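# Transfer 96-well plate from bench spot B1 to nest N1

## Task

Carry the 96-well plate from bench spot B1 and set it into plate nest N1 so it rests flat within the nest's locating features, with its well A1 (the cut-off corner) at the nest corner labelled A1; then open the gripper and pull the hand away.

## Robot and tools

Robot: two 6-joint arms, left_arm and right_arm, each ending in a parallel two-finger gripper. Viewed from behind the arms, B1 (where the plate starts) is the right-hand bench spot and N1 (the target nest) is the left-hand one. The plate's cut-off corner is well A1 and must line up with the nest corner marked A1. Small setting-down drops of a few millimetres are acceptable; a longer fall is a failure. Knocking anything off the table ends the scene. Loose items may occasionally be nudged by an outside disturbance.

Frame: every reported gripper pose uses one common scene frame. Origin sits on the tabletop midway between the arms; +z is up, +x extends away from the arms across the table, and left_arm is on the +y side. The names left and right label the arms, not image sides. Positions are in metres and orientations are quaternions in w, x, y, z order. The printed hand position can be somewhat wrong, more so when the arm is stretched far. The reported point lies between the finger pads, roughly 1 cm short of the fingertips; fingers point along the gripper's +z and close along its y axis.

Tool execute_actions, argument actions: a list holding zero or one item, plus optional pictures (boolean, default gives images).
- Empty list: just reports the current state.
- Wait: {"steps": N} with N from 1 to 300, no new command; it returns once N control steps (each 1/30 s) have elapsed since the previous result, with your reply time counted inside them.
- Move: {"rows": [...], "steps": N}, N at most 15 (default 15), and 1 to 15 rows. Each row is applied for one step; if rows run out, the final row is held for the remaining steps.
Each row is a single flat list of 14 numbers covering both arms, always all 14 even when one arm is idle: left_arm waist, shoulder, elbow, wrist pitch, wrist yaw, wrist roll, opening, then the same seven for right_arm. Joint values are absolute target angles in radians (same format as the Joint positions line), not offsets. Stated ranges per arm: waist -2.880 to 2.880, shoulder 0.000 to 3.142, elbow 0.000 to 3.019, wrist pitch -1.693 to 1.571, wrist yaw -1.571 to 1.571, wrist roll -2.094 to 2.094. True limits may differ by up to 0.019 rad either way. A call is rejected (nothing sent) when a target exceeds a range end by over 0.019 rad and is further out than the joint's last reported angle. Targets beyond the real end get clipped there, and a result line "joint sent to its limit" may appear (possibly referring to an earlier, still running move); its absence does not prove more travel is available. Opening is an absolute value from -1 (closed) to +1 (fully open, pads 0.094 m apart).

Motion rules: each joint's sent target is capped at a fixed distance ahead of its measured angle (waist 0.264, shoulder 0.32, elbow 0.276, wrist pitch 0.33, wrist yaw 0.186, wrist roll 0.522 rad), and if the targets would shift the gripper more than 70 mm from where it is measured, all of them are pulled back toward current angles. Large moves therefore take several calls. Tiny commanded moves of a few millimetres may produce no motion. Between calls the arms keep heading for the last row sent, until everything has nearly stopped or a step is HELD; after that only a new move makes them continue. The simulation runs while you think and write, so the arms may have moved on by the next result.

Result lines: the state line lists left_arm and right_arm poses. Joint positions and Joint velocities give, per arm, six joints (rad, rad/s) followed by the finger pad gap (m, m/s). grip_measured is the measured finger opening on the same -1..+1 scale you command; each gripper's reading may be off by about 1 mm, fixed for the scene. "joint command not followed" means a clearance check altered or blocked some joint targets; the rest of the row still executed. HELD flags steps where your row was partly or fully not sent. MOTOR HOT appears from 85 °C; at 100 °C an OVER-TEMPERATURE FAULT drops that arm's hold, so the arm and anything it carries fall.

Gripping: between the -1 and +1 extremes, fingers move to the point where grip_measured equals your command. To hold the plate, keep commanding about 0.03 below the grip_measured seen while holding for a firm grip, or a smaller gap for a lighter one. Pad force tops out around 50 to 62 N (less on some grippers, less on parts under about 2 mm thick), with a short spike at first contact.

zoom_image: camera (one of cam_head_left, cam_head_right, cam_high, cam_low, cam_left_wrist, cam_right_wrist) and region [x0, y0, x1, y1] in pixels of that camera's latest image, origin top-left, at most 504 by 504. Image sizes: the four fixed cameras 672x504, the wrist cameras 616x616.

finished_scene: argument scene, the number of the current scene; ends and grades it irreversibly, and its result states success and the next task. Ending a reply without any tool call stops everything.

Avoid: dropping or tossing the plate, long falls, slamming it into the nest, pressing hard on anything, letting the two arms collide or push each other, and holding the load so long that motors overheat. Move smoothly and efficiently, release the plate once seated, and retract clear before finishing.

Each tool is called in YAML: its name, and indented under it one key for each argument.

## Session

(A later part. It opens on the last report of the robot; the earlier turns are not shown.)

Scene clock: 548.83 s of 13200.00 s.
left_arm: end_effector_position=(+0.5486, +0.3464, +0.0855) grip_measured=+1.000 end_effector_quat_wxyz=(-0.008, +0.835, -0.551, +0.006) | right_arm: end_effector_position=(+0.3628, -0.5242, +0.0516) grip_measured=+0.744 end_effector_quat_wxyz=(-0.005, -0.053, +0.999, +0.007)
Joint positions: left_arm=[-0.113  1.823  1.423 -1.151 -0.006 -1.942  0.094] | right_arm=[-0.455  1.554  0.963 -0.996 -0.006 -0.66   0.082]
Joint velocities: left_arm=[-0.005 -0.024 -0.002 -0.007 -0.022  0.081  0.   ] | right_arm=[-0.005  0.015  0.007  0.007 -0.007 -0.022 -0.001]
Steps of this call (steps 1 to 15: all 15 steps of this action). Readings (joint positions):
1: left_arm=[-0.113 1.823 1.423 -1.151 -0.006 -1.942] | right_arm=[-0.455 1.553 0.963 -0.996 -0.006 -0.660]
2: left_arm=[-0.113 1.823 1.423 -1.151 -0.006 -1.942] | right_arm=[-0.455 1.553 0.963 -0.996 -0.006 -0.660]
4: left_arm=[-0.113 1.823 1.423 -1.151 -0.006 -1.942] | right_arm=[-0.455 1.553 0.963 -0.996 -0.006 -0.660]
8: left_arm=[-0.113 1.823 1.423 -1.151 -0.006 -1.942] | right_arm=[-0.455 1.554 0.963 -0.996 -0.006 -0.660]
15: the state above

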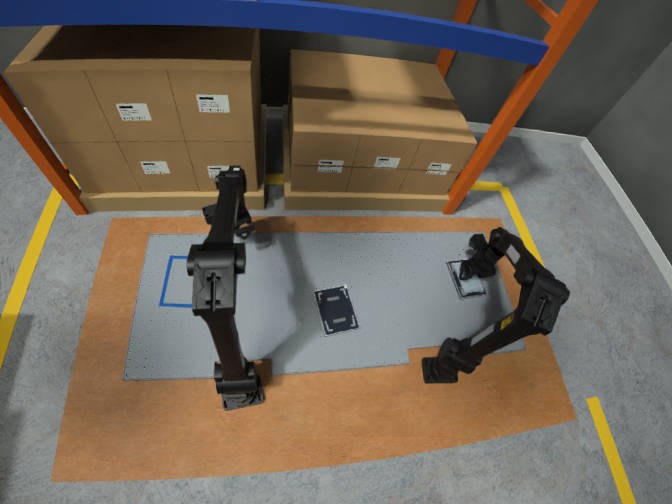

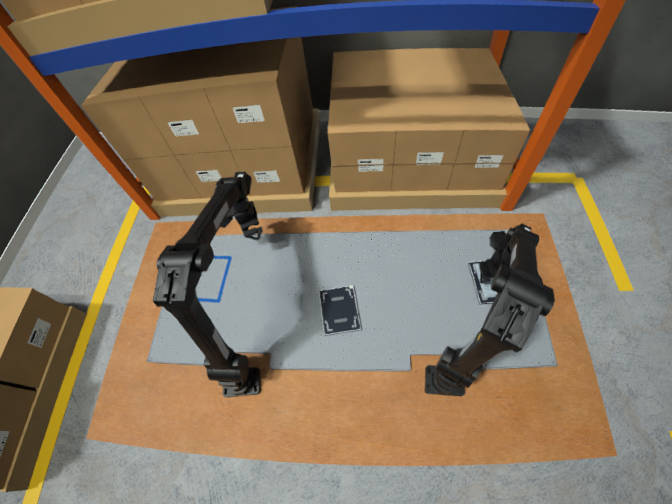

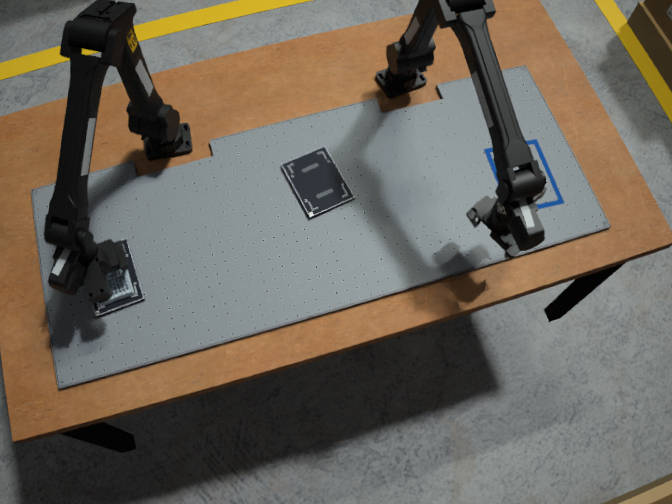

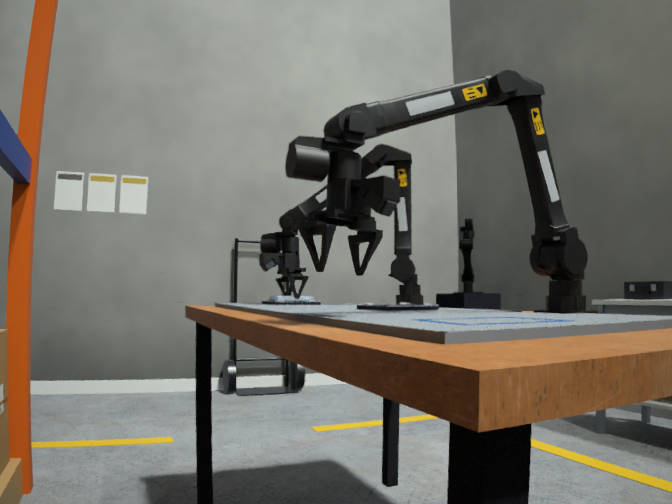

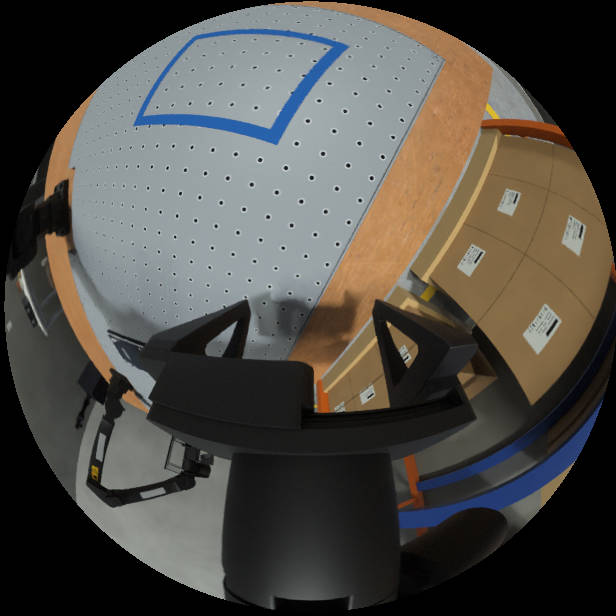

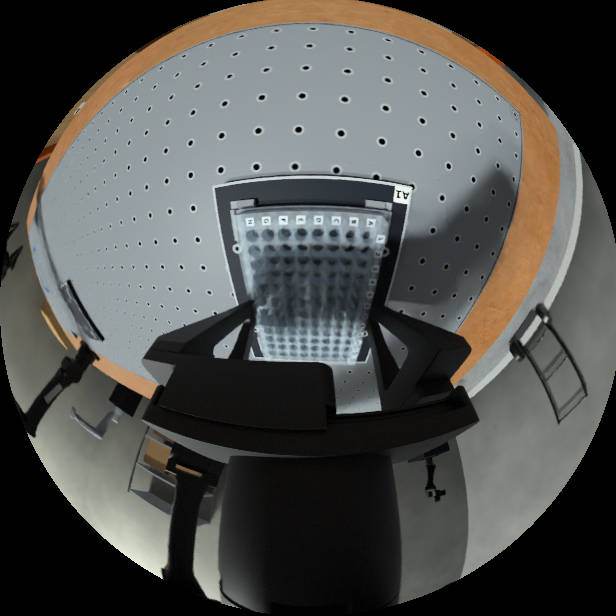

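execute_actions:
  actions:
    - {"rows":[[-0.107,1.795,1.477,-1.162,-0.004,-1.945,1,-0.455,1.570,0.965,-0.990,-0.005,-0.660,0.712],[-0.107,1.795,1.477,-1.162,-0.004,-1.945,1,-0.455,1.555,0.970,-0.996,-0.006,-0.660,0.72],[-0.107,1.795,1.477,-1.162,-0.004,-1.945,1,-0.455,1.545,0.975,-0.996,-0.006,-0.660,0.73],[-0.107,1.795,1.477,-1.162,-0.004,-1.945,1,-0.455,1.540,0.980,-0.996,-0.006,-0.660,0.74],[-0.107,1.795,1.477,-1.162,-0.004,-1.945,1,-0.455,1.540,0.985,-0.996,-0.006,-0.660,0.75],[-0.107,1.795,1.477,-1.162,-0.004,-1.945,1,-0.455,1.540,0.990,-0.996,-0.006,-0.660,0.76],[-0.107,1.795,1.477,-1.162,-0.004,-1.945,1,-0.455,1.540,0.995,-0.996,-0.006,-0.660,0.77],[-0.107,1.795,1.477,-1.162,-0.004,-1.945,1,-0.455,1.540,0.995,-0.996,-0.006,-0.660,0.79],[-0.107,1.795,1.477,-1.162,-0.004,-1.945,1,-0.455,1.540,0.995,-0.996,-0.006,-0.660,0.82],[-0.107,1.795,1.477,-1.162,-0.004,-1.945,1,-0.455,1.540,0.995,-0.996,-0.006,-0.660,0.86],[-0.107,1.795,1.477,-1.162,-0.004,-1.945,1,-0.455,1.540,0.995,-0.996,-0.006,-0.660,0.92],[-0.107,1.795,1.477,-1.162,-0.004,-1.945,1,-0.455,1.540,0.995,-0.996,-0.006,-0.660,1]],"steps":15}

zoom_image:
  camera: "cam_right_wrist"
  region: [215,185,295,265]

zoom_image:
  camera: "cam_right_wrist"
  region: [326,185,406,265]

zoom_image:
  camera: "cam_low"
  region: [255,280,325,312]

Scene clock: 580.03 s of 13200.00 s.
left_arm: end_effector_position=(+0.5486, +0.3464, +0.0855) grip_measured=+1.000 end_effector_quat_wxyz=(-0.008, +0.835, -0.551, +0.006) | right_arm: end_effector_position=(+0.3629, -0.5241, +0.0516) grip_measured=+1.000 end_effector_quat_wxyz=(-0.005, -0.053, +0.999, +0.007)
Joint positions: left_arm=[-0.113  1.823  1.423 -1.151 -0.006 -1.942  0.094] | right_arm=[-0.455  1.554  0.963 -0.996 -0.006 -0.66   0.094]
Joint velocities: left_arm=[ 0.005 -0.005 -0.002 -0.017 -0.007  0.022  0.   ] | right_arm=[-0.005  0.005  0.002  0.002 -0.051 -0.037  0.   ]
Steps of this call (steps 1 to 15: the robot went on to your last target; steps 16 to 90: nothing new was sent; then 27.70 s passed at rest; steps 91 to 105: all 15 steps of this action). Readings (joint positions):
91: left_arm=[-0.113 1.823 1.423 -1.151 -0.006 -1.942] | right_arm=[-0.455 1.554 0.963 -0.996 -0.006 -0.660]
92: left_arm=[-0.113 1.823 1.423 -1.151 -0.006 -1.942] | right_arm=[-0.455 1.554 0.963 -0.996 -0.006 -0.660]
94: left_arm=[-0.113 1.823 1.423 -1.151 -0.006 -1.942] | right_arm=[-0.455 1.554 0.963 -0.996 -0.006 -0.660]
98: left_arm=[-0.113 1.823 1.423 -1.151 -0.006 -1.942] | right_arm=[-0.455 1.554 0.963 -0.996 -0.006 -0.660]
105: the state above

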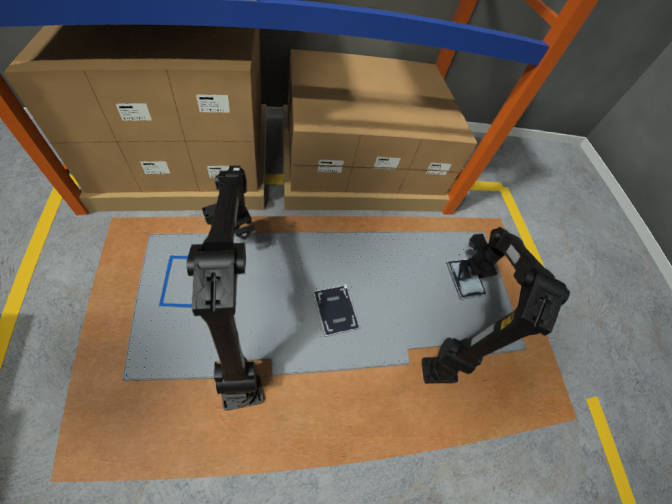

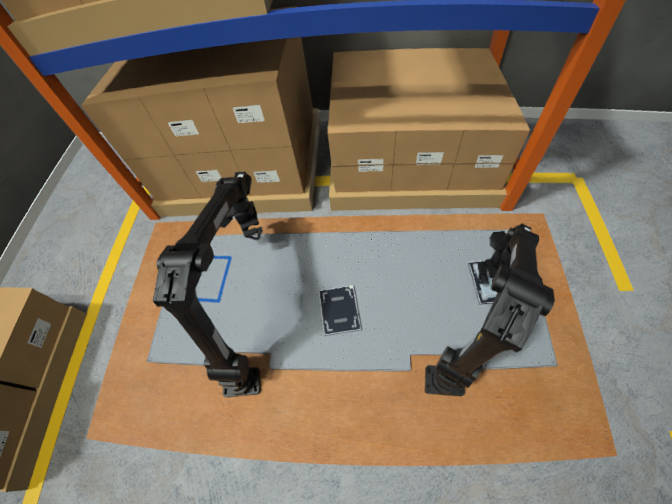

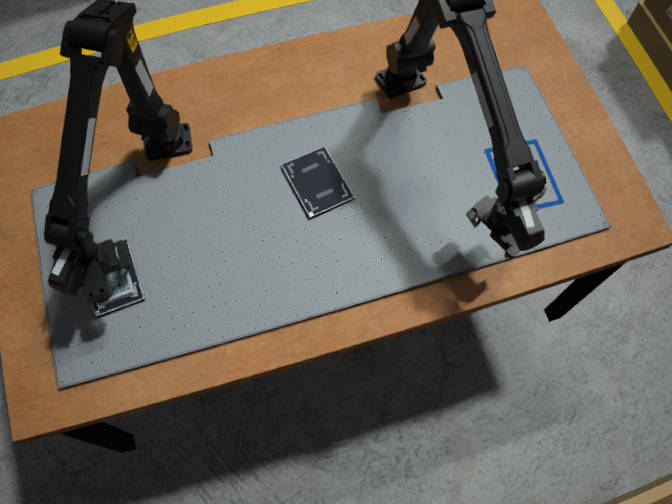

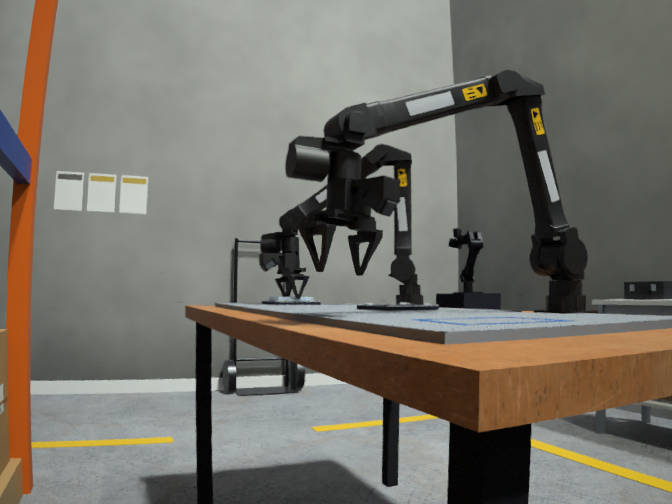

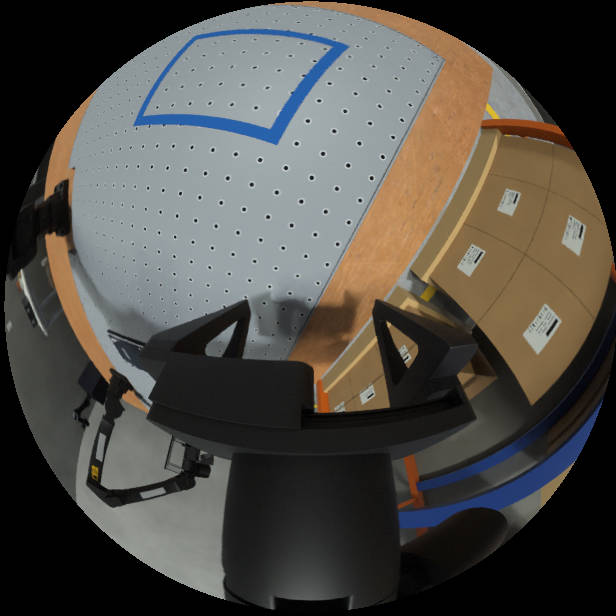

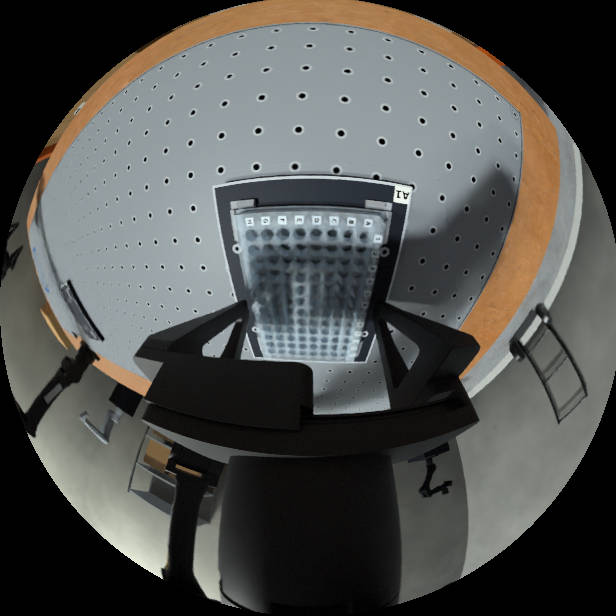

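Region (215, 185, 295, 265) of cam_right_wrist's 616x616 image, scaled by 6.300, with more detail than that image has.

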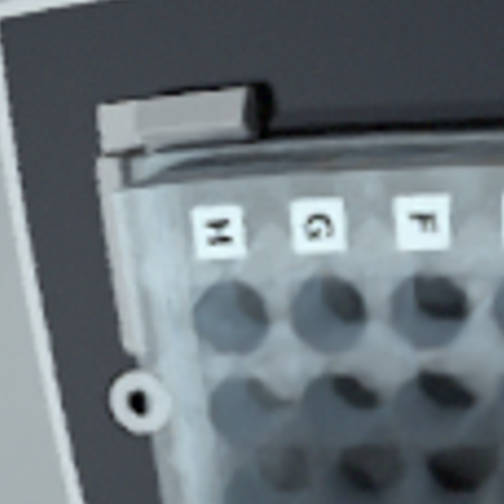

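Region (326, 185, 406, 265) of cam_right_wrist's 616x616 image, scaled by 6.300, with more detail than that image has.

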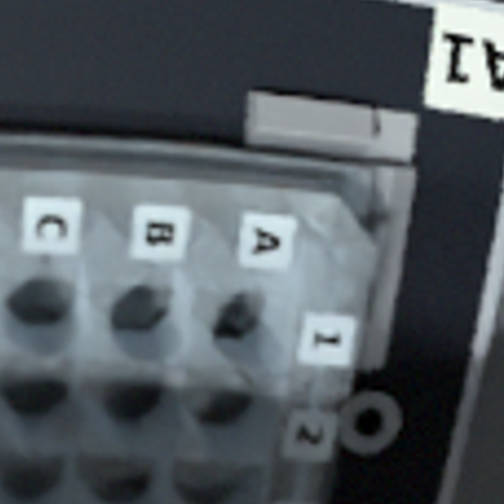

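Region (255, 280, 325, 312) of cam_low's 672x504 image, scaled by 7.200, with more detail than that image has; it fills the top 230 rows of this view, and the rest is white.

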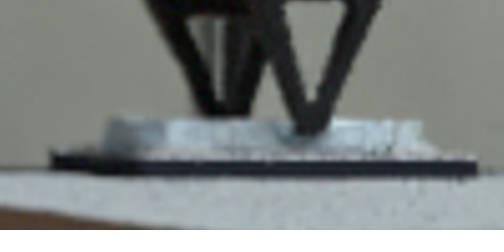

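execute_actions:
  actions:
    - {"rows":[[-0.107,1.795,1.477,-1.162,-0.004,-1.945,1,-0.459,1.545,0.975,-0.996,-0.005,-0.660,0.97],[-0.107,1.795,1.477,-1.162,-0.004,-1.945,1,-0.462,1.550,0.975,-0.996,-0.004,-0.660,0.94],[-0.107,1.795,1.477,-1.162,-0.004,-1.945,1,-0.464,1.550,0.975,-0.996,-0.003,-0.660,0.91],[-0.107,1.795,1.477,-1.162,-0.004,-1.945,1,-0.465,1.550,0.975,-0.996,-0.002,-0.660,0.89],[-0.107,1.795,1.477,-1.162,-0.004,-1.945,1,-0.466,1.550,0.975,-0.996,-0.002,-0.660,0.88]],"steps":12}
  pictures: false

Scene clock: 587.00 s of 13200.00 s.
left_arm: end_effector_position=(+0.5486, +0.3464, +0.0855) grip_measured=+1.000 end_effector_quat_wxyz=(-0.008, +0.835, -0.551, +0.006) | right_arm: end_effector_position=(+0.3622, -0.5253, +0.0516) grip_measured=+0.883 end_effector_quat_wxyz=(-0.005, -0.052, +0.999, +0.007)
Joint positions: left_arm=[-0.113  1.823  1.423 -1.151 -0.006 -1.942  0.094] | right_arm=[-0.458  1.554  0.963 -0.996 -0.004 -0.66   0.088]
Joint velocities: left_arm=[-0.005  0.005 -0.007  0.017 -0.007  0.007  0.   ] | right_arm=[-0.005 -0.005 -0.007  0.007 -0.022  0.037  0.   ]
Steps of this call (steps 1 to 15: the robot went on to your last target; steps 16 to 90: nothing new was sent; then 3.57 s passed at rest; steps 91 to 102: all 12 steps of this action). Readings (joint positions):
91: left_arm=[-0.113 1.823 1.423 -1.151 -0.006 -1.942] | right_arm=[-0.455 1.554 0.963 -0.996 -0.006 -0.660]
92: left_arm=[-0.113 1.823 1.423 -1.151 -0.006 -1.942] | right_arm=[-0.455 1.554 0.963 -0.996 -0.006 -0.660]
94: left_arm=[-0.113 1.823 1.423 -1.151 -0.006 -1.942] | right_arm=[-0.455 1.554 0.963 -0.996 -0.005 -0.660]
98: left_arm=[-0.113 1.823 1.423 -1.151 -0.006 -1.942] | right_arm=[-0.457 1.554 0.963 -0.996 -0.004 -0.660]
102: the state above

The hand has shifted about 1.2 mm to the right. Closing slowly to just short of a grip to nudge the plate off the left locator, then reopening.

execute_actions:
  actions:
    - {"rows":[[-0.107,1.795,1.477,-1.162,-0.004,-1.945,1,-0.460,1.550,0.975,-0.996,-0.004,-0.660,0.86],[-0.107,1.795,1.477,-1.162,-0.004,-1.945,1,-0.460,1.550,0.975,-0.996,-0.004,-0.660,0.84],[-0.107,1.795,1.477,-1.162,-0.004,-1.945,1,-0.460,1.550,0.975,-0.996,-0.004,-0.660,0.825],[-0.107,1.795,1.477,-1.162,-0.004,-1.945,1,-0.460,1.550,0.975,-0.996,-0.004,-0.660,0.81],[-0.107,1.795,1.477,-1.162,-0.004,-1.945,1,-0.460,1.550,0.975,-0.996,-0.004,-0.660,0.80],[-0.107,1.795,1.477,-1.162,-0.004,-1.945,1,-0.460,1.550,0.975,-0.996,-0.004,-0.660,0.79],[-0.107,1.795,1.477,-1.162,-0.004,-1.945,1,-0.460,1.550,0.975,-0.996,-0.004,-0.660,0.78],[-0.107,1.795,1.477,-1.162,-0.004,-1.945,1,-0.460,1.550,0.975,-0.996,-0.004,-0.660,0.773],[-0.107,1.795,1.477,-1.162,-0.004,-1.945,1,-0.460,1.550,0.975,-0.996,-0.004,-0.660,0.766],[-0.107,1.795,1.477,-1.162,-0.004,-1.945,1,-0.460,1.550,0.975,-0.996,-0.004,-0.660,0.76],[-0.107,1.795,1.477,-1.162,-0.004,-1.945,1,-0.460,1.550,0.975,-0.996,-0.004,-0.660,0.76],[-0.107,1.795,1.477,-1.162,-0.004,-1.945,1,-0.460,1.550,0.975,-0.996,-0.004,-0.660,0.76],[-0.107,1.795,1.477,-1.162,-0.004,-1.945,1,-0.460,1.550,0.975,-0.996,-0.004,-0.660,0.79],[-0.107,1.795,1.477,-1.162,-0.004,-1.945,1,-0.460,1.550,0.975,-0.996,-0.004,-0.660,0.85],[-0.107,1.795,1.477,-1.162,-0.004,-1.945,1,-0.460,1.550,0.975,-0.996,-0.004,-0.660,0.92]],"steps":15}
  pictures: false

execute_actions:
  actions:
    - {"rows":[[-0.107,1.795,1.477,-1.162,-0.004,-1.945,1,-0.460,1.550,0.975,-0.996,-0.004,-0.660,1]],"steps":5}

zoom_image:
  camera: "cam_right_wrist"
  region: [215,185,295,265]

zoom_image:
  camera: "cam_right_wrist"
  region: [326,185,406,265]

zoom_image:
  camera: "cam_low"
  region: [255,280,325,312]

Scene clock: 598.27 s of 13200.00 s.
left_arm: end_effector_position=(+0.5486, +0.3464, +0.0855) grip_measured=+1.000 end_effector_quat_wxyz=(-0.008, +0.835, -0.551, +0.006) | right_arm: end_effector_position=(+0.3619, -0.5245, +0.0516) grip_measured=+0.889 end_effector_quat_wxyz=(-0.006, -0.052, +0.999, +0.009)
Joint positions: left_arm=[-0.113  1.823  1.423 -1.151 -0.006 -1.942  0.094] | right_arm=[-0.458  1.554  0.963 -0.999 -0.007 -0.66   0.089]
Joint velocities: left_arm=[-0.015 -0.015 -0.012 -0.007  0.066  0.007  0.   ] | right_arm=[ 0.005  0.005  0.012 -0.007  0.051 -0.095  0.058]
Steps of this call (steps 1 to 15: the robot went on to your last target; steps 16 to 90: nothing new was sent; then 7.77 s passed at rest; steps 91 to 105: all 15 steps of this action). Readings (joint positions):
91: left_arm=[-0.113 1.823 1.423 -1.151 -0.006 -1.942] | right_arm=[-0.458 1.554 0.963 -0.996 -0.004 -0.660]
92: left_arm=[-0.113 1.823 1.423 -1.151 -0.006 -1.942] | right_arm=[-0.458 1.554 0.963 -0.996 -0.006 -0.660]
94: left_arm=[-0.113 1.823 1.423 -1.151 -0.006 -1.942] | right_arm=[-0.458 1.554 0.963 -0.997 -0.008 -0.660]
98: left_arm=[-0.113 1.823 1.423 -1.151 -0.006 -1.942] | right_arm=[-0.458 1.554 0.963 -0.998 -0.010 -0.660]
105: the state above

Scene clock: 598.43 s of 13200.00 s.
left_arm: end_effector_position=(+0.5486, +0.3464, +0.0855) grip_measured=+1.000 end_effector_quat_wxyz=(-0.008, +0.835, -0.551, +0.006) | right_arm: end_effector_position=(+0.3618, -0.5246, +0.0516) grip_measured=+1.000 end_effector_quat_wxyz=(-0.006, -0.052, +0.999, +0.008)
Joint positions: left_arm=[-0.113  1.823  1.423 -1.151 -0.006 -1.942  0.094] | right_arm=[-0.458  1.554  0.963 -0.999 -0.007 -0.66   0.094]
Joint velocities: left_arm=[-0.005 -0.005 -0.012 -0.012 -0.037  0.022  0.   ] | right_arm=[ 0.005 -0.005  0.017  0.002  0.022  0.081  0.   ]
Steps of this call (steps 1 to 5: all 5 steps of this action). Readings (joint positions):
1: left_arm=[-0.113 1.823 1.423 -1.151 -0.006 -1.942] | right_arm=[-0.458 1.554 0.963 -0.999 -0.007 -0.660]
2: left_arm=[-0.113 1.823 1.423 -1.151 -0.006 -1.942] | right_arm=[-0.458 1.554 0.963 -0.999 -0.007 -0.660]
4: left_arm=[-0.113 1.823 1.423 -1.151 -0.006 -1.942] | right_arm=[-0.458 1.554 0.963 -0.999 -0.007 -0.660]
5: the state above

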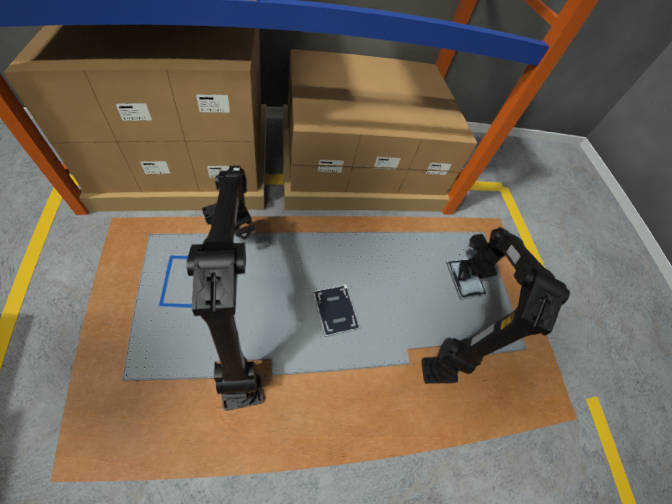

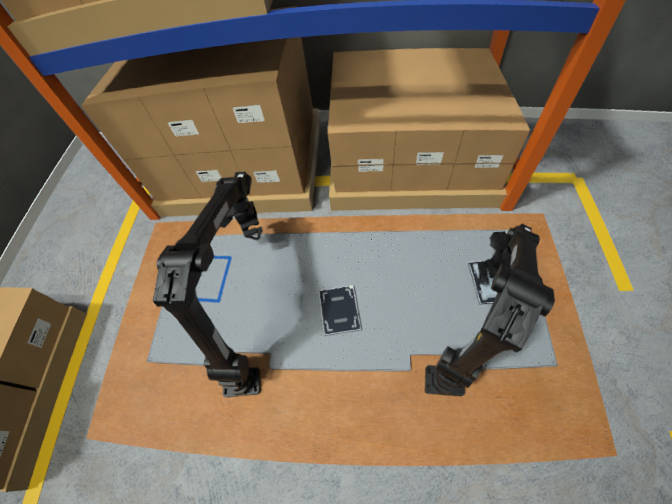

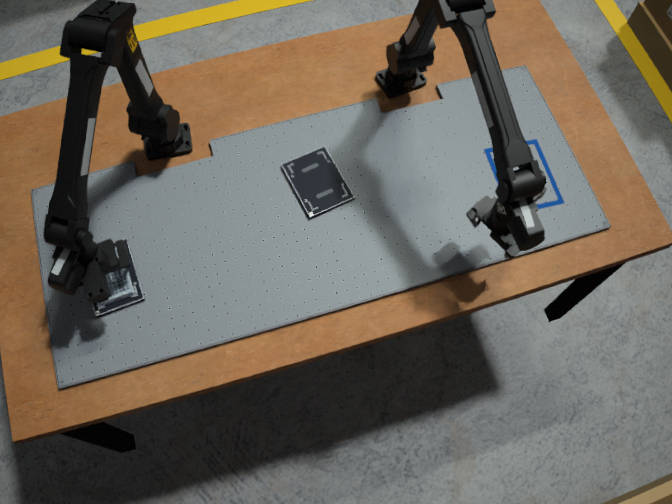

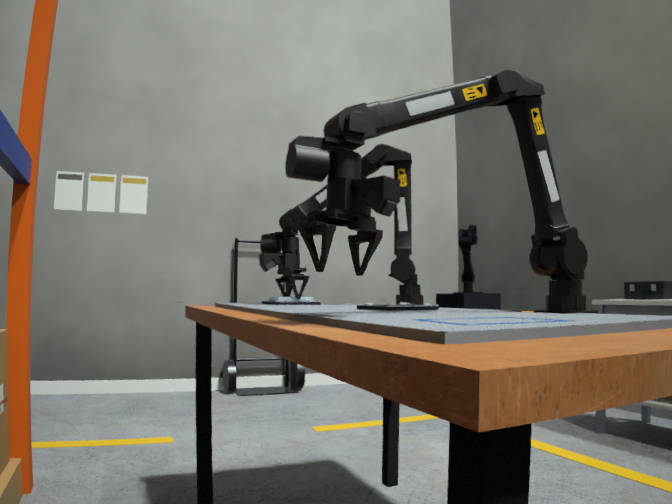

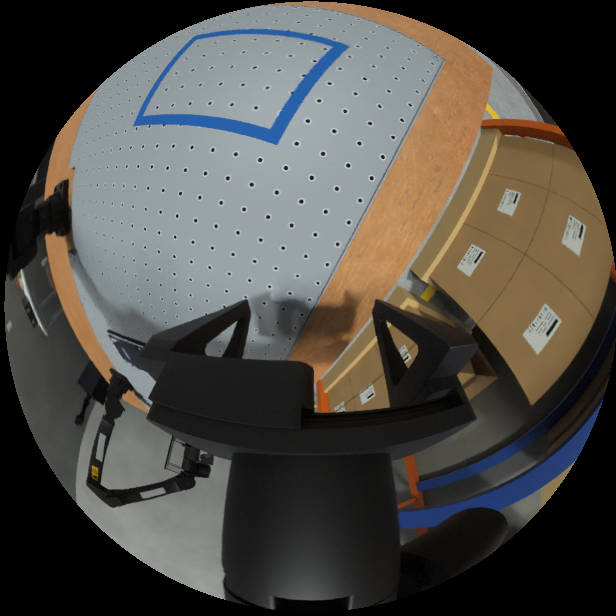

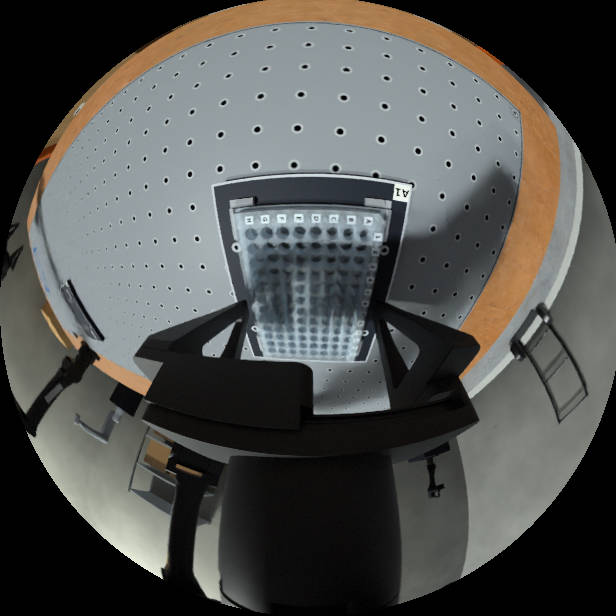

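Region (215, 185, 295, 265) of cam_right_wrist's 616x616 image, scaled by 6.300, with more detail than that image has.

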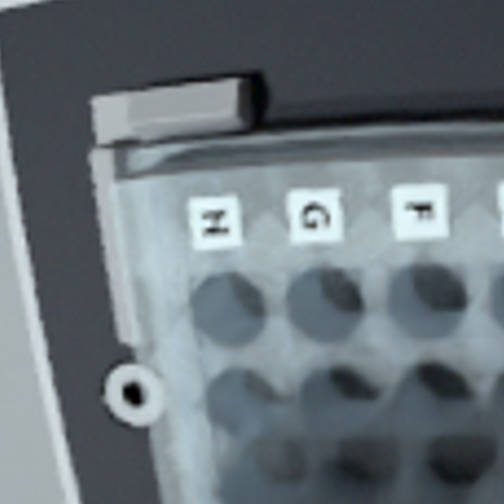

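Region (326, 185, 406, 265) of cam_right_wrist's 616x616 image, scaled by 6.300, with more detail than that image has.

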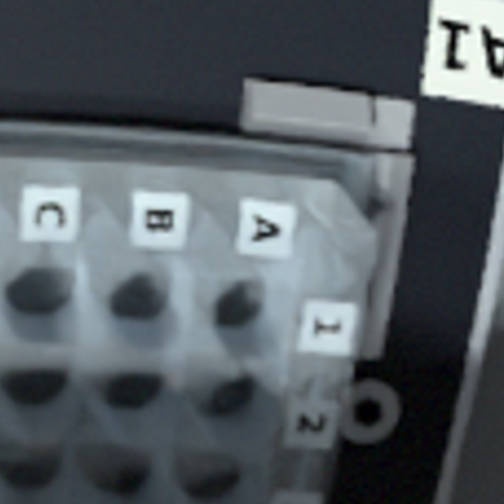

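Region (255, 280, 325, 312) of cam_low's 672x504 image, scaled by 7.200, with more detail than that image has; it fills the top 230 rows of this view, and the rest is white.

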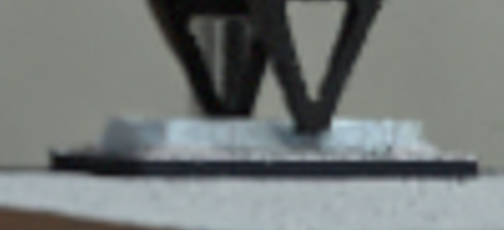

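execute_actions:
  actions:
    - {"rows":[[-0.107,1.795,1.477,-1.162,-0.004,-1.945,1,-0.456,1.535,0.975,-0.999,-0.007,-0.660,1],[-0.107,1.795,1.477,-1.162,-0.004,-1.945,1,-0.453,1.523,0.975,-0.999,-0.007,-0.660,1],[-0.107,1.795,1.477,-1.162,-0.004,-1.945,1,-0.451,1.517,0.975,-0.999,-0.007,-0.660,1],[-0.107,1.795,1.477,-1.162,-0.004,-1.945,1,-0.449,1.512,0.975,-0.999,-0.007,-0.660,1],[-0.107,1.795,1.477,-1.162,-0.004,-1.945,1,-0.448,1.507,0.975,-0.999,-0.007,-0.660,1],[-0.107,1.795,1.477,-1.162,-0.004,-1.945,1,-0.447,1.502,0.975,-0.999,-0.007,-0.660,1],[-0.107,1.795,1.477,-1.162,-0.004,-1.945,1,-0.447,1.498,0.975,-0.999,-0.007,-0.660,1],[-0.107,1.795,1.477,-1.162,-0.004,-1.945,1,-0.447,1.495,0.975,-0.999,-0.007,-0.660,1]],"steps":15}

zoom_image:
  camera: "cam_low"
  region: [255,280,325,312]

zoom_image:
  camera: "cam_right_wrist"
  region: [211,170,411,370]

Scene clock: 613.23 s of 13200.00 s.
left_arm: end_effector_position=(+0.5486, +0.3464, +0.0855) grip_measured=+1.000 end_effector_quat_wxyz=(-0.008, +0.835, -0.551, +0.006) | right_arm: end_effector_position=(+0.3646, -0.5252, +0.0656) grip_measured=+1.000 end_effector_quat_wxyz=(+0.009, -0.053, +0.999, -0.002)
Joint positions: left_arm=[-0.113  1.823  1.423 -1.151 -0.006 -1.942  0.094] | right_arm=[-0.455  1.517  0.963 -0.999 -0.007 -0.66   0.094]
Joint velocities: left_arm=[-0.005 -0.005  0.012  0.017 -0.081 -0.066  0.   ] | right_arm=[-0.015 -0.005 -0.017 -0.012  0.051  0.037  0.   ]
Steps of this call (steps 1 to 15: the robot went on to your last target; steps 16 to 90: nothing new was sent; then 11.30 s passed at rest; steps 91 to 105: all 15 steps of this action). Readings (joint positions):
91: left_arm=[-0.113 1.823 1.423 -1.151 -0.006 -1.942] | right_arm=[-0.458 1.554 0.963 -0.999 -0.007 -0.660]
92: left_arm=[-0.113 1.823 1.423 -1.151 -0.006 -1.942] | right_arm=[-0.458 1.554 0.963 -0.999 -0.007 -0.660]
94: left_arm=[-0.113 1.823 1.423 -1.151 -0.006 -1.942] | right_arm=[-0.458 1.553 0.963 -0.999 -0.007 -0.660]
98: left_arm=[-0.113 1.823 1.423 -1.151 -0.006 -1.942] | right_arm=[-0.456 1.538 0.963 -0.999 -0.007 -0.660]
105: the state above

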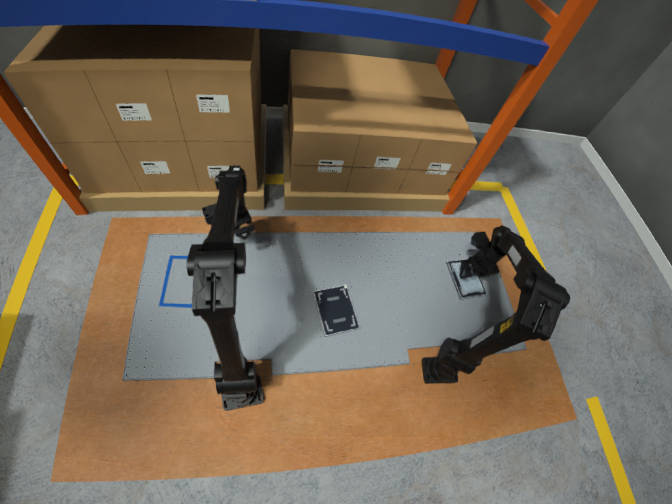

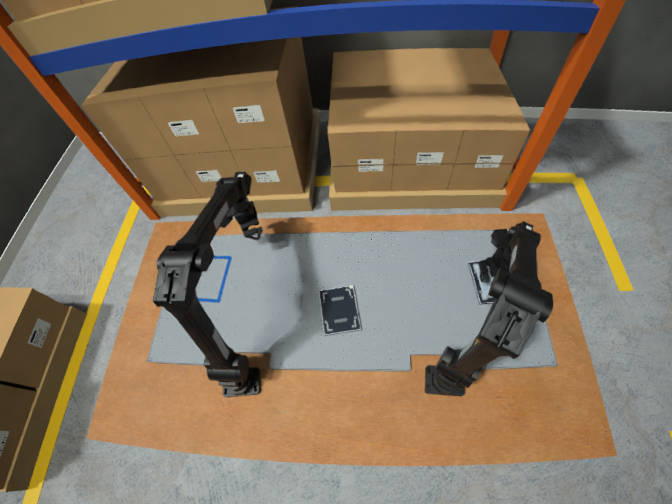

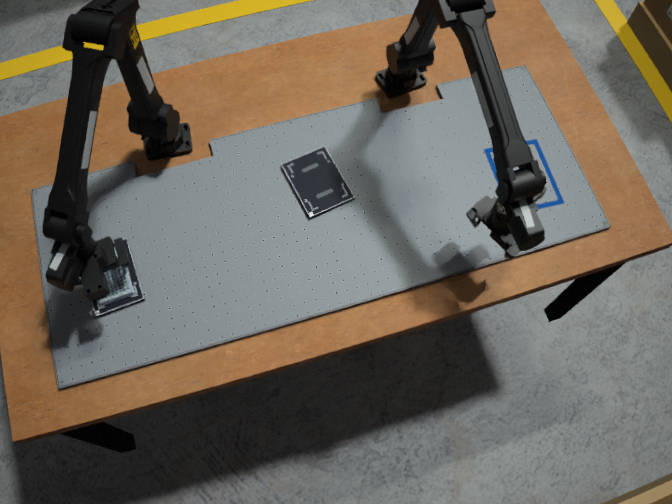

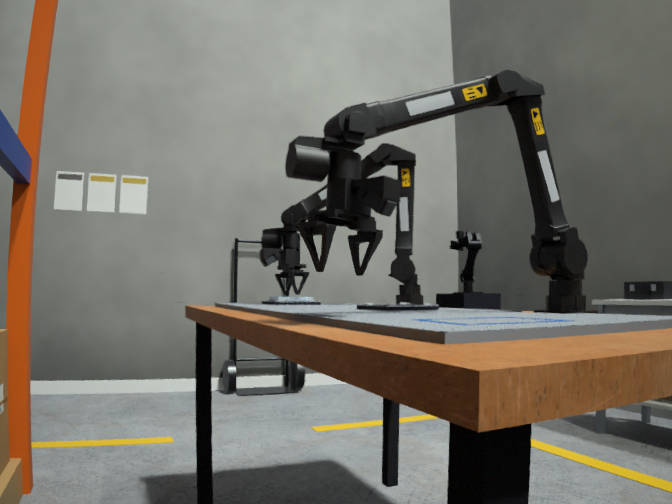

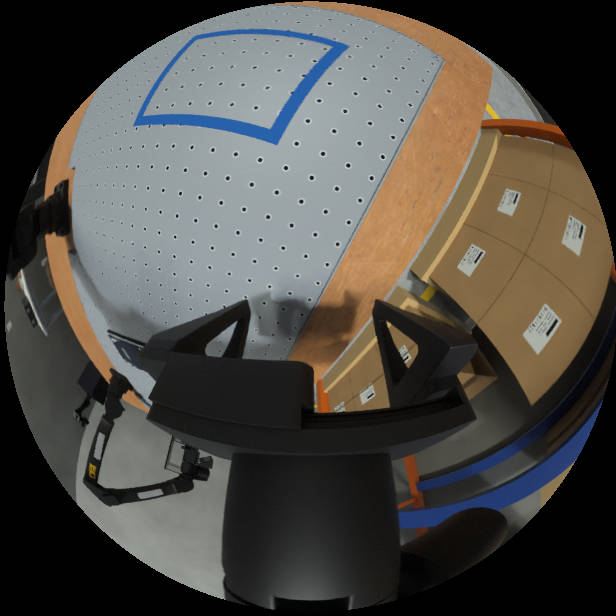

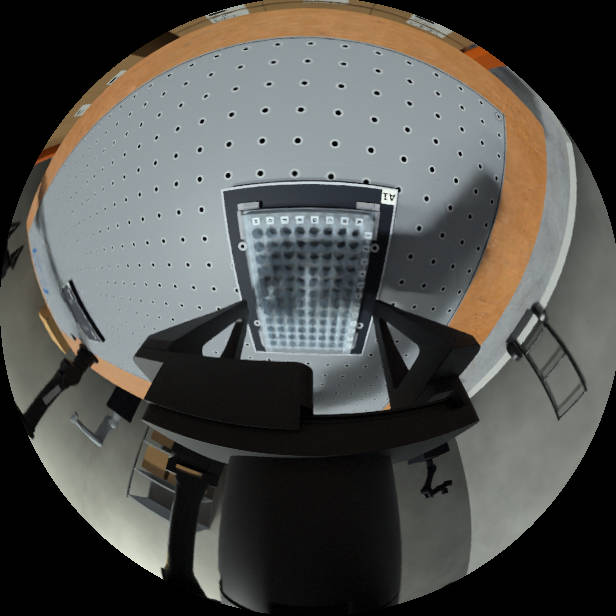

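Region (255, 280, 325, 312) of cam_low's 672x504 image, scaled by 7.200, with more detail than that image has; it fills the top 230 rows of this view, and the rest is white.

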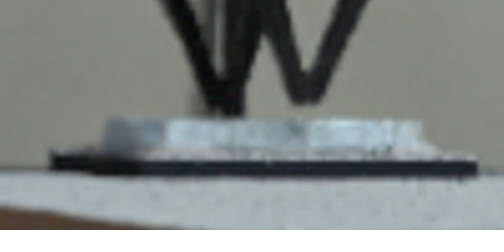

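Region (211, 170, 411, 370) of cam_right_wrist's 616x616 image, scaled by 2.520, with more detail than that image has.

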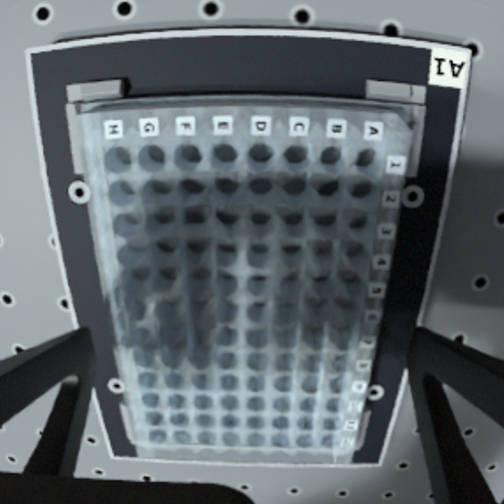

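execute_actions:
  actions:
    - {"rows":[[-0.107,1.795,1.477,-1.162,-0.004,-1.945,1,-0.452,1.510,0.975,-0.999,-0.007,-0.660,0.9],[-0.107,1.795,1.477,-1.162,-0.004,-1.945,1,-0.455,1.525,0.975,-0.999,-0.007,-0.660,0.8],[-0.107,1.795,1.477,-1.162,-0.004,-1.945,1,-0.455,1.535,0.975,-0.999,-0.007,-0.660,0.7],[-0.107,1.795,1.477,-1.162,-0.004,-1.945,1,-0.455,1.540,0.975,-0.999,-0.007,-0.660,0.6],[-0.107,1.795,1.477,-1.162,-0.004,-1.945,1,-0.455,1.543,0.975,-0.999,-0.007,-0.660,0.52],[-0.107,1.795,1.477,-1.162,-0.004,-1.945,1,-0.455,1.546,0.975,-0.999,-0.007,-0.660,0.52],[-0.107,1.795,1.477,-1.162,-0.004,-1.945,1,-0.455,1.548,0.975,-0.999,-0.007,-0.660,0.52],[-0.107,1.795,1.477,-1.162,-0.004,-1.945,1,-0.455,1.550,0.975,-0.999,-0.007,-0.660,0.52],[-0.107,1.795,1.477,-1.162,-0.004,-1.945,1,-0.455,1.552,0.975,-0.999,-0.007,-0.660,0.52],[-0.107,1.795,1.477,-1.162,-0.004,-1.945,1,-0.455,1.554,0.975,-0.999,-0.007,-0.660,0.52],[-0.107,1.795,1.477,-1.162,-0.004,-1.945,1,-0.455,1.556,0.975,-0.999,-0.007,-0.660,0.52],[-0.107,1.795,1.477,-1.162,-0.004,-1.945,1,-0.455,1.558,0.975,-0.999,-0.007,-0.660,0.52],[-0.107,1.795,1.477,-1.162,-0.004,-1.945,1,-0.455,1.560,0.975,-0.999,-0.007,-0.660,0.52],[-0.107,1.795,1.477,-1.162,-0.004,-1.945,1,-0.455,1.562,0.975,-0.999,-0.007,-0.660,0.52],[-0.107,1.795,1.477,-1.162,-0.004,-1.945,1,-0.455,1.564,0.975,-0.999,-0.007,-0.660,0.52]],"steps":15}
  pictures: false

execute_actions:
  actions:
    - {"rows":[[-0.107,1.795,1.477,-1.162,-0.004,-1.945,1,-0.455,1.566,0.975,-0.999,-0.007,-0.660,0.52],[-0.107,1.795,1.477,-1.162,-0.004,-1.945,1,-0.455,1.568,0.975,-0.999,-0.007,-0.660,0.52],[-0.107,1.795,1.477,-1.162,-0.004,-1.945,1,-0.455,1.570,0.975,-0.999,-0.007,-0.660,0.52],[-0.107,1.795,1.477,-1.162,-0.004,-1.945,1,-0.455,1.572,0.975,-0.999,-0.007,-0.660,0.52],[-0.107,1.795,1.477,-1.162,-0.004,-1.945,1,-0.455,1.574,0.975,-0.999,-0.007,-0.660,0.52],[-0.107,1.795,1.477,-1.162,-0.004,-1.945,1,-0.455,1.576,0.975,-0.999,-0.007,-0.660,0.52],[-0.107,1.795,1.477,-1.162,-0.004,-1.945,1,-0.455,1.578,0.975,-0.999,-0.007,-0.660,0.52]],"steps":13}

zoom_image:
  camera: "cam_right_wrist"
  region: [211,170,411,370]

zoom_image:
  camera: "cam_low"
  region: [255,280,325,312]

Scene clock: 629.33 s of 13200.00 s.
left_arm: end_effector_position=(+0.5486, +0.3464, +0.0855) grip_measured=+1.000 end_effector_quat_wxyz=(-0.008, +0.835, -0.551, +0.006) | right_arm: end_effector_position=(+0.3638, -0.5248, +0.0604) grip_measured=+0.522 end_effector_quat_wxyz=(+0.004, -0.053, +0.999, +0.001)
Joint positions: left_arm=[-0.113  1.823  1.423 -1.151 -0.006 -1.942  0.094] | right_arm=[-0.455  1.531  0.963 -0.999 -0.007 -0.66   0.072]
Joint velocities: left_arm=[ 0.005 -0.024 -0.002  0.012  0.022 -0.022  0.   ] | right_arm=[-0.015  0.005 -0.027  0.017  0.037 -0.007 -0.001]
Steps of this call (steps 1 to 15: the robot went on to your last target; steps 16 to 90: nothing new was sent; then 12.60 s passed at rest; steps 91 to 105: all 15 steps of this action). Readings (joint positions):
91: left_arm=[-0.113 1.823 1.423 -1.151 -0.006 -1.942] | right_arm=[-0.455 1.517 0.963 -0.999 -0.007 -0.660]
92: left_arm=[-0.113 1.823 1.423 -1.151 -0.006 -1.942] | right_arm=[-0.455 1.517 0.963 -0.999 -0.007 -0.660]
94: left_arm=[-0.113 1.823 1.423 -1.151 -0.006 -1.942] | right_arm=[-0.455 1.517 0.963 -0.999 -0.007 -0.660]
98: left_arm=[-0.113 1.823 1.423 -1.151 -0.006 -1.942] | right_arm=[-0.455 1.519 0.963 -0.999 -0.007 -0.660]
105: the state above

Scene clock: 629.77 s of 13200.00 s.
left_arm: end_effector_position=(+0.5486, +0.3464, +0.0855) grip_measured=+1.000 end_effector_quat_wxyz=(-0.008, +0.835, -0.551, +0.006) | right_arm: end_effector_position=(+0.3638, -0.5247, +0.0603) grip_measured=+0.522 end_effector_quat_wxyz=(+0.004, -0.053, +0.999, +0.002)
Joint positions: left_arm=[-0.113  1.823  1.423 -1.151 -0.006 -1.942  0.094] | right_arm=[-0.455  1.531  0.963 -0.999 -0.007 -0.66   0.072]
Joint velocities: left_arm=[-0.005 -0.005 -0.022 -0.017 -0.022 -0.037  0.   ] | right_arm=[ 0.005 -0.015  0.007  0.012 -0.037  0.051  0.   ]
Steps of this call (steps 1 to 13: all 13 steps of this action). Readings (joint positions):
1: left_arm=[-0.113 1.823 1.423 -1.151 -0.006 -1.942] | right_arm=[-0.455 1.531 0.963 -0.999 -0.007 -0.660]
2: left_arm=[-0.113 1.823 1.423 -1.151 -0.006 -1.942] | right_arm=[-0.455 1.531 0.963 -0.999 -0.007 -0.660]
4: left_arm=[-0.113 1.823 1.423 -1.151 -0.006 -1.942] | right_arm=[-0.455 1.531 0.963 -0.999 -0.007 -0.660]
8: left_arm=[-0.113 1.823 1.423 -1.151 -0.006 -1.942] | right_arm=[-0.455 1.531 0.963 -0.999 -0.007 -0.660]
13: the state above

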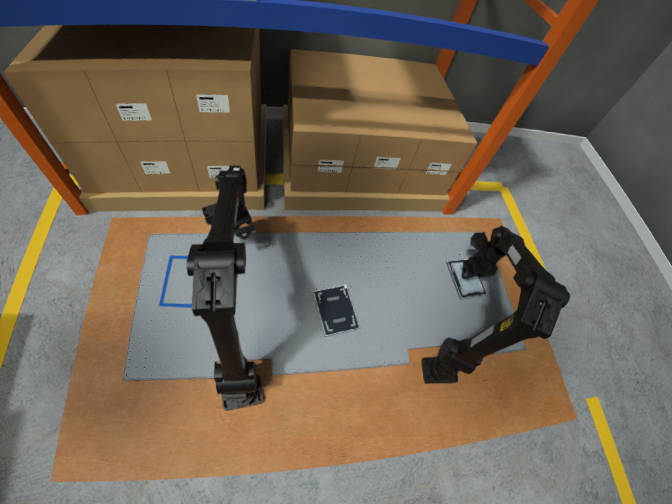

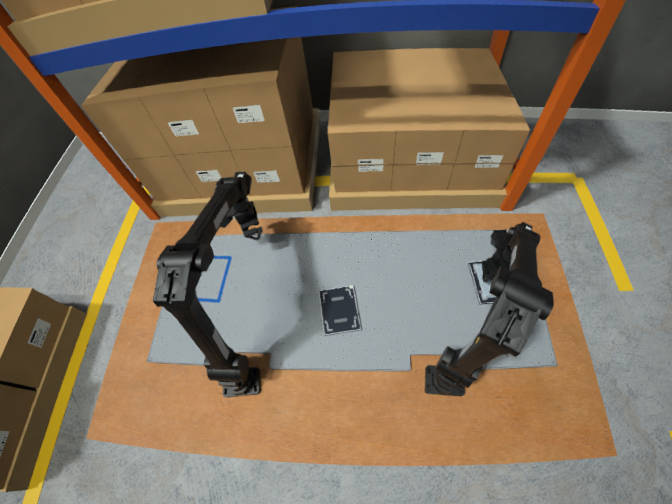

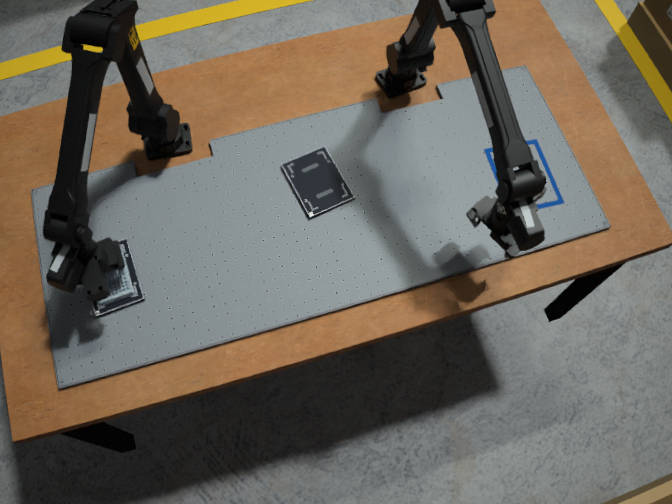

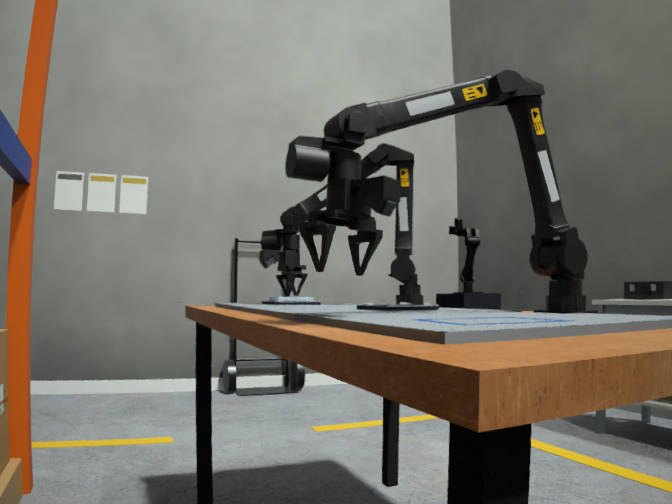

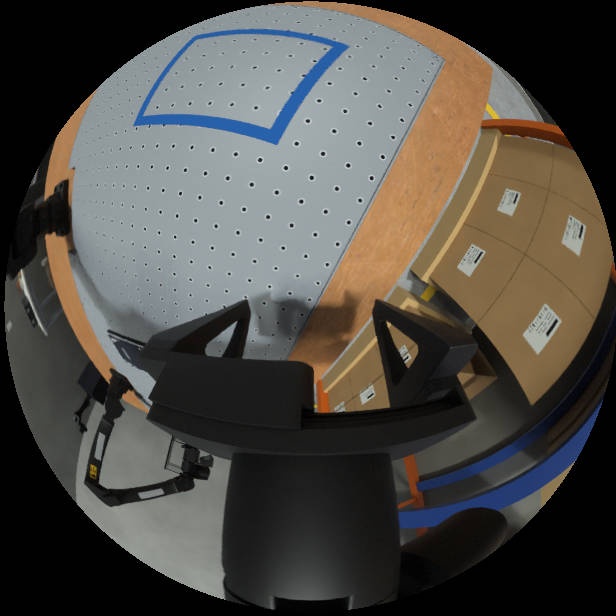

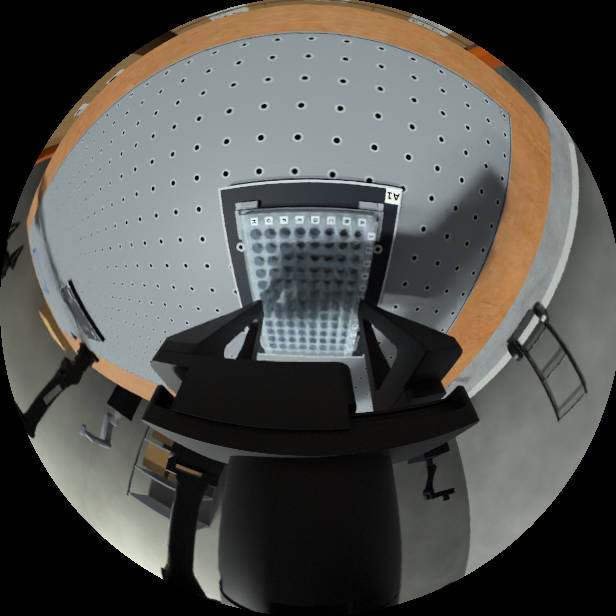

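Region (211, 170, 411, 370) of cam_right_wrist's 616x616 image, scaled by 2.520, with more detail than that image has.

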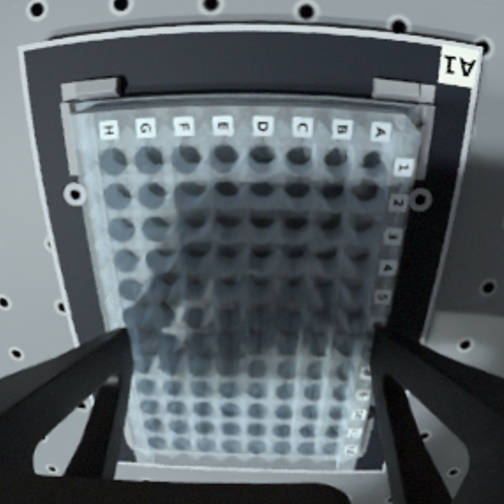

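Region (255, 280, 325, 312) of cam_low's 672x504 image, scaled by 7.200, with more detail than that image has; it fills the top 230 rows of this view, and the rest is white.

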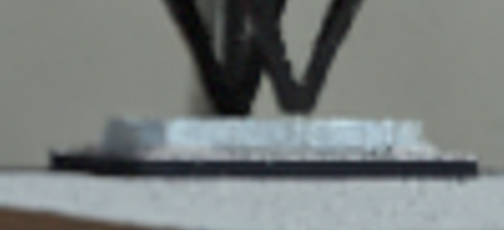

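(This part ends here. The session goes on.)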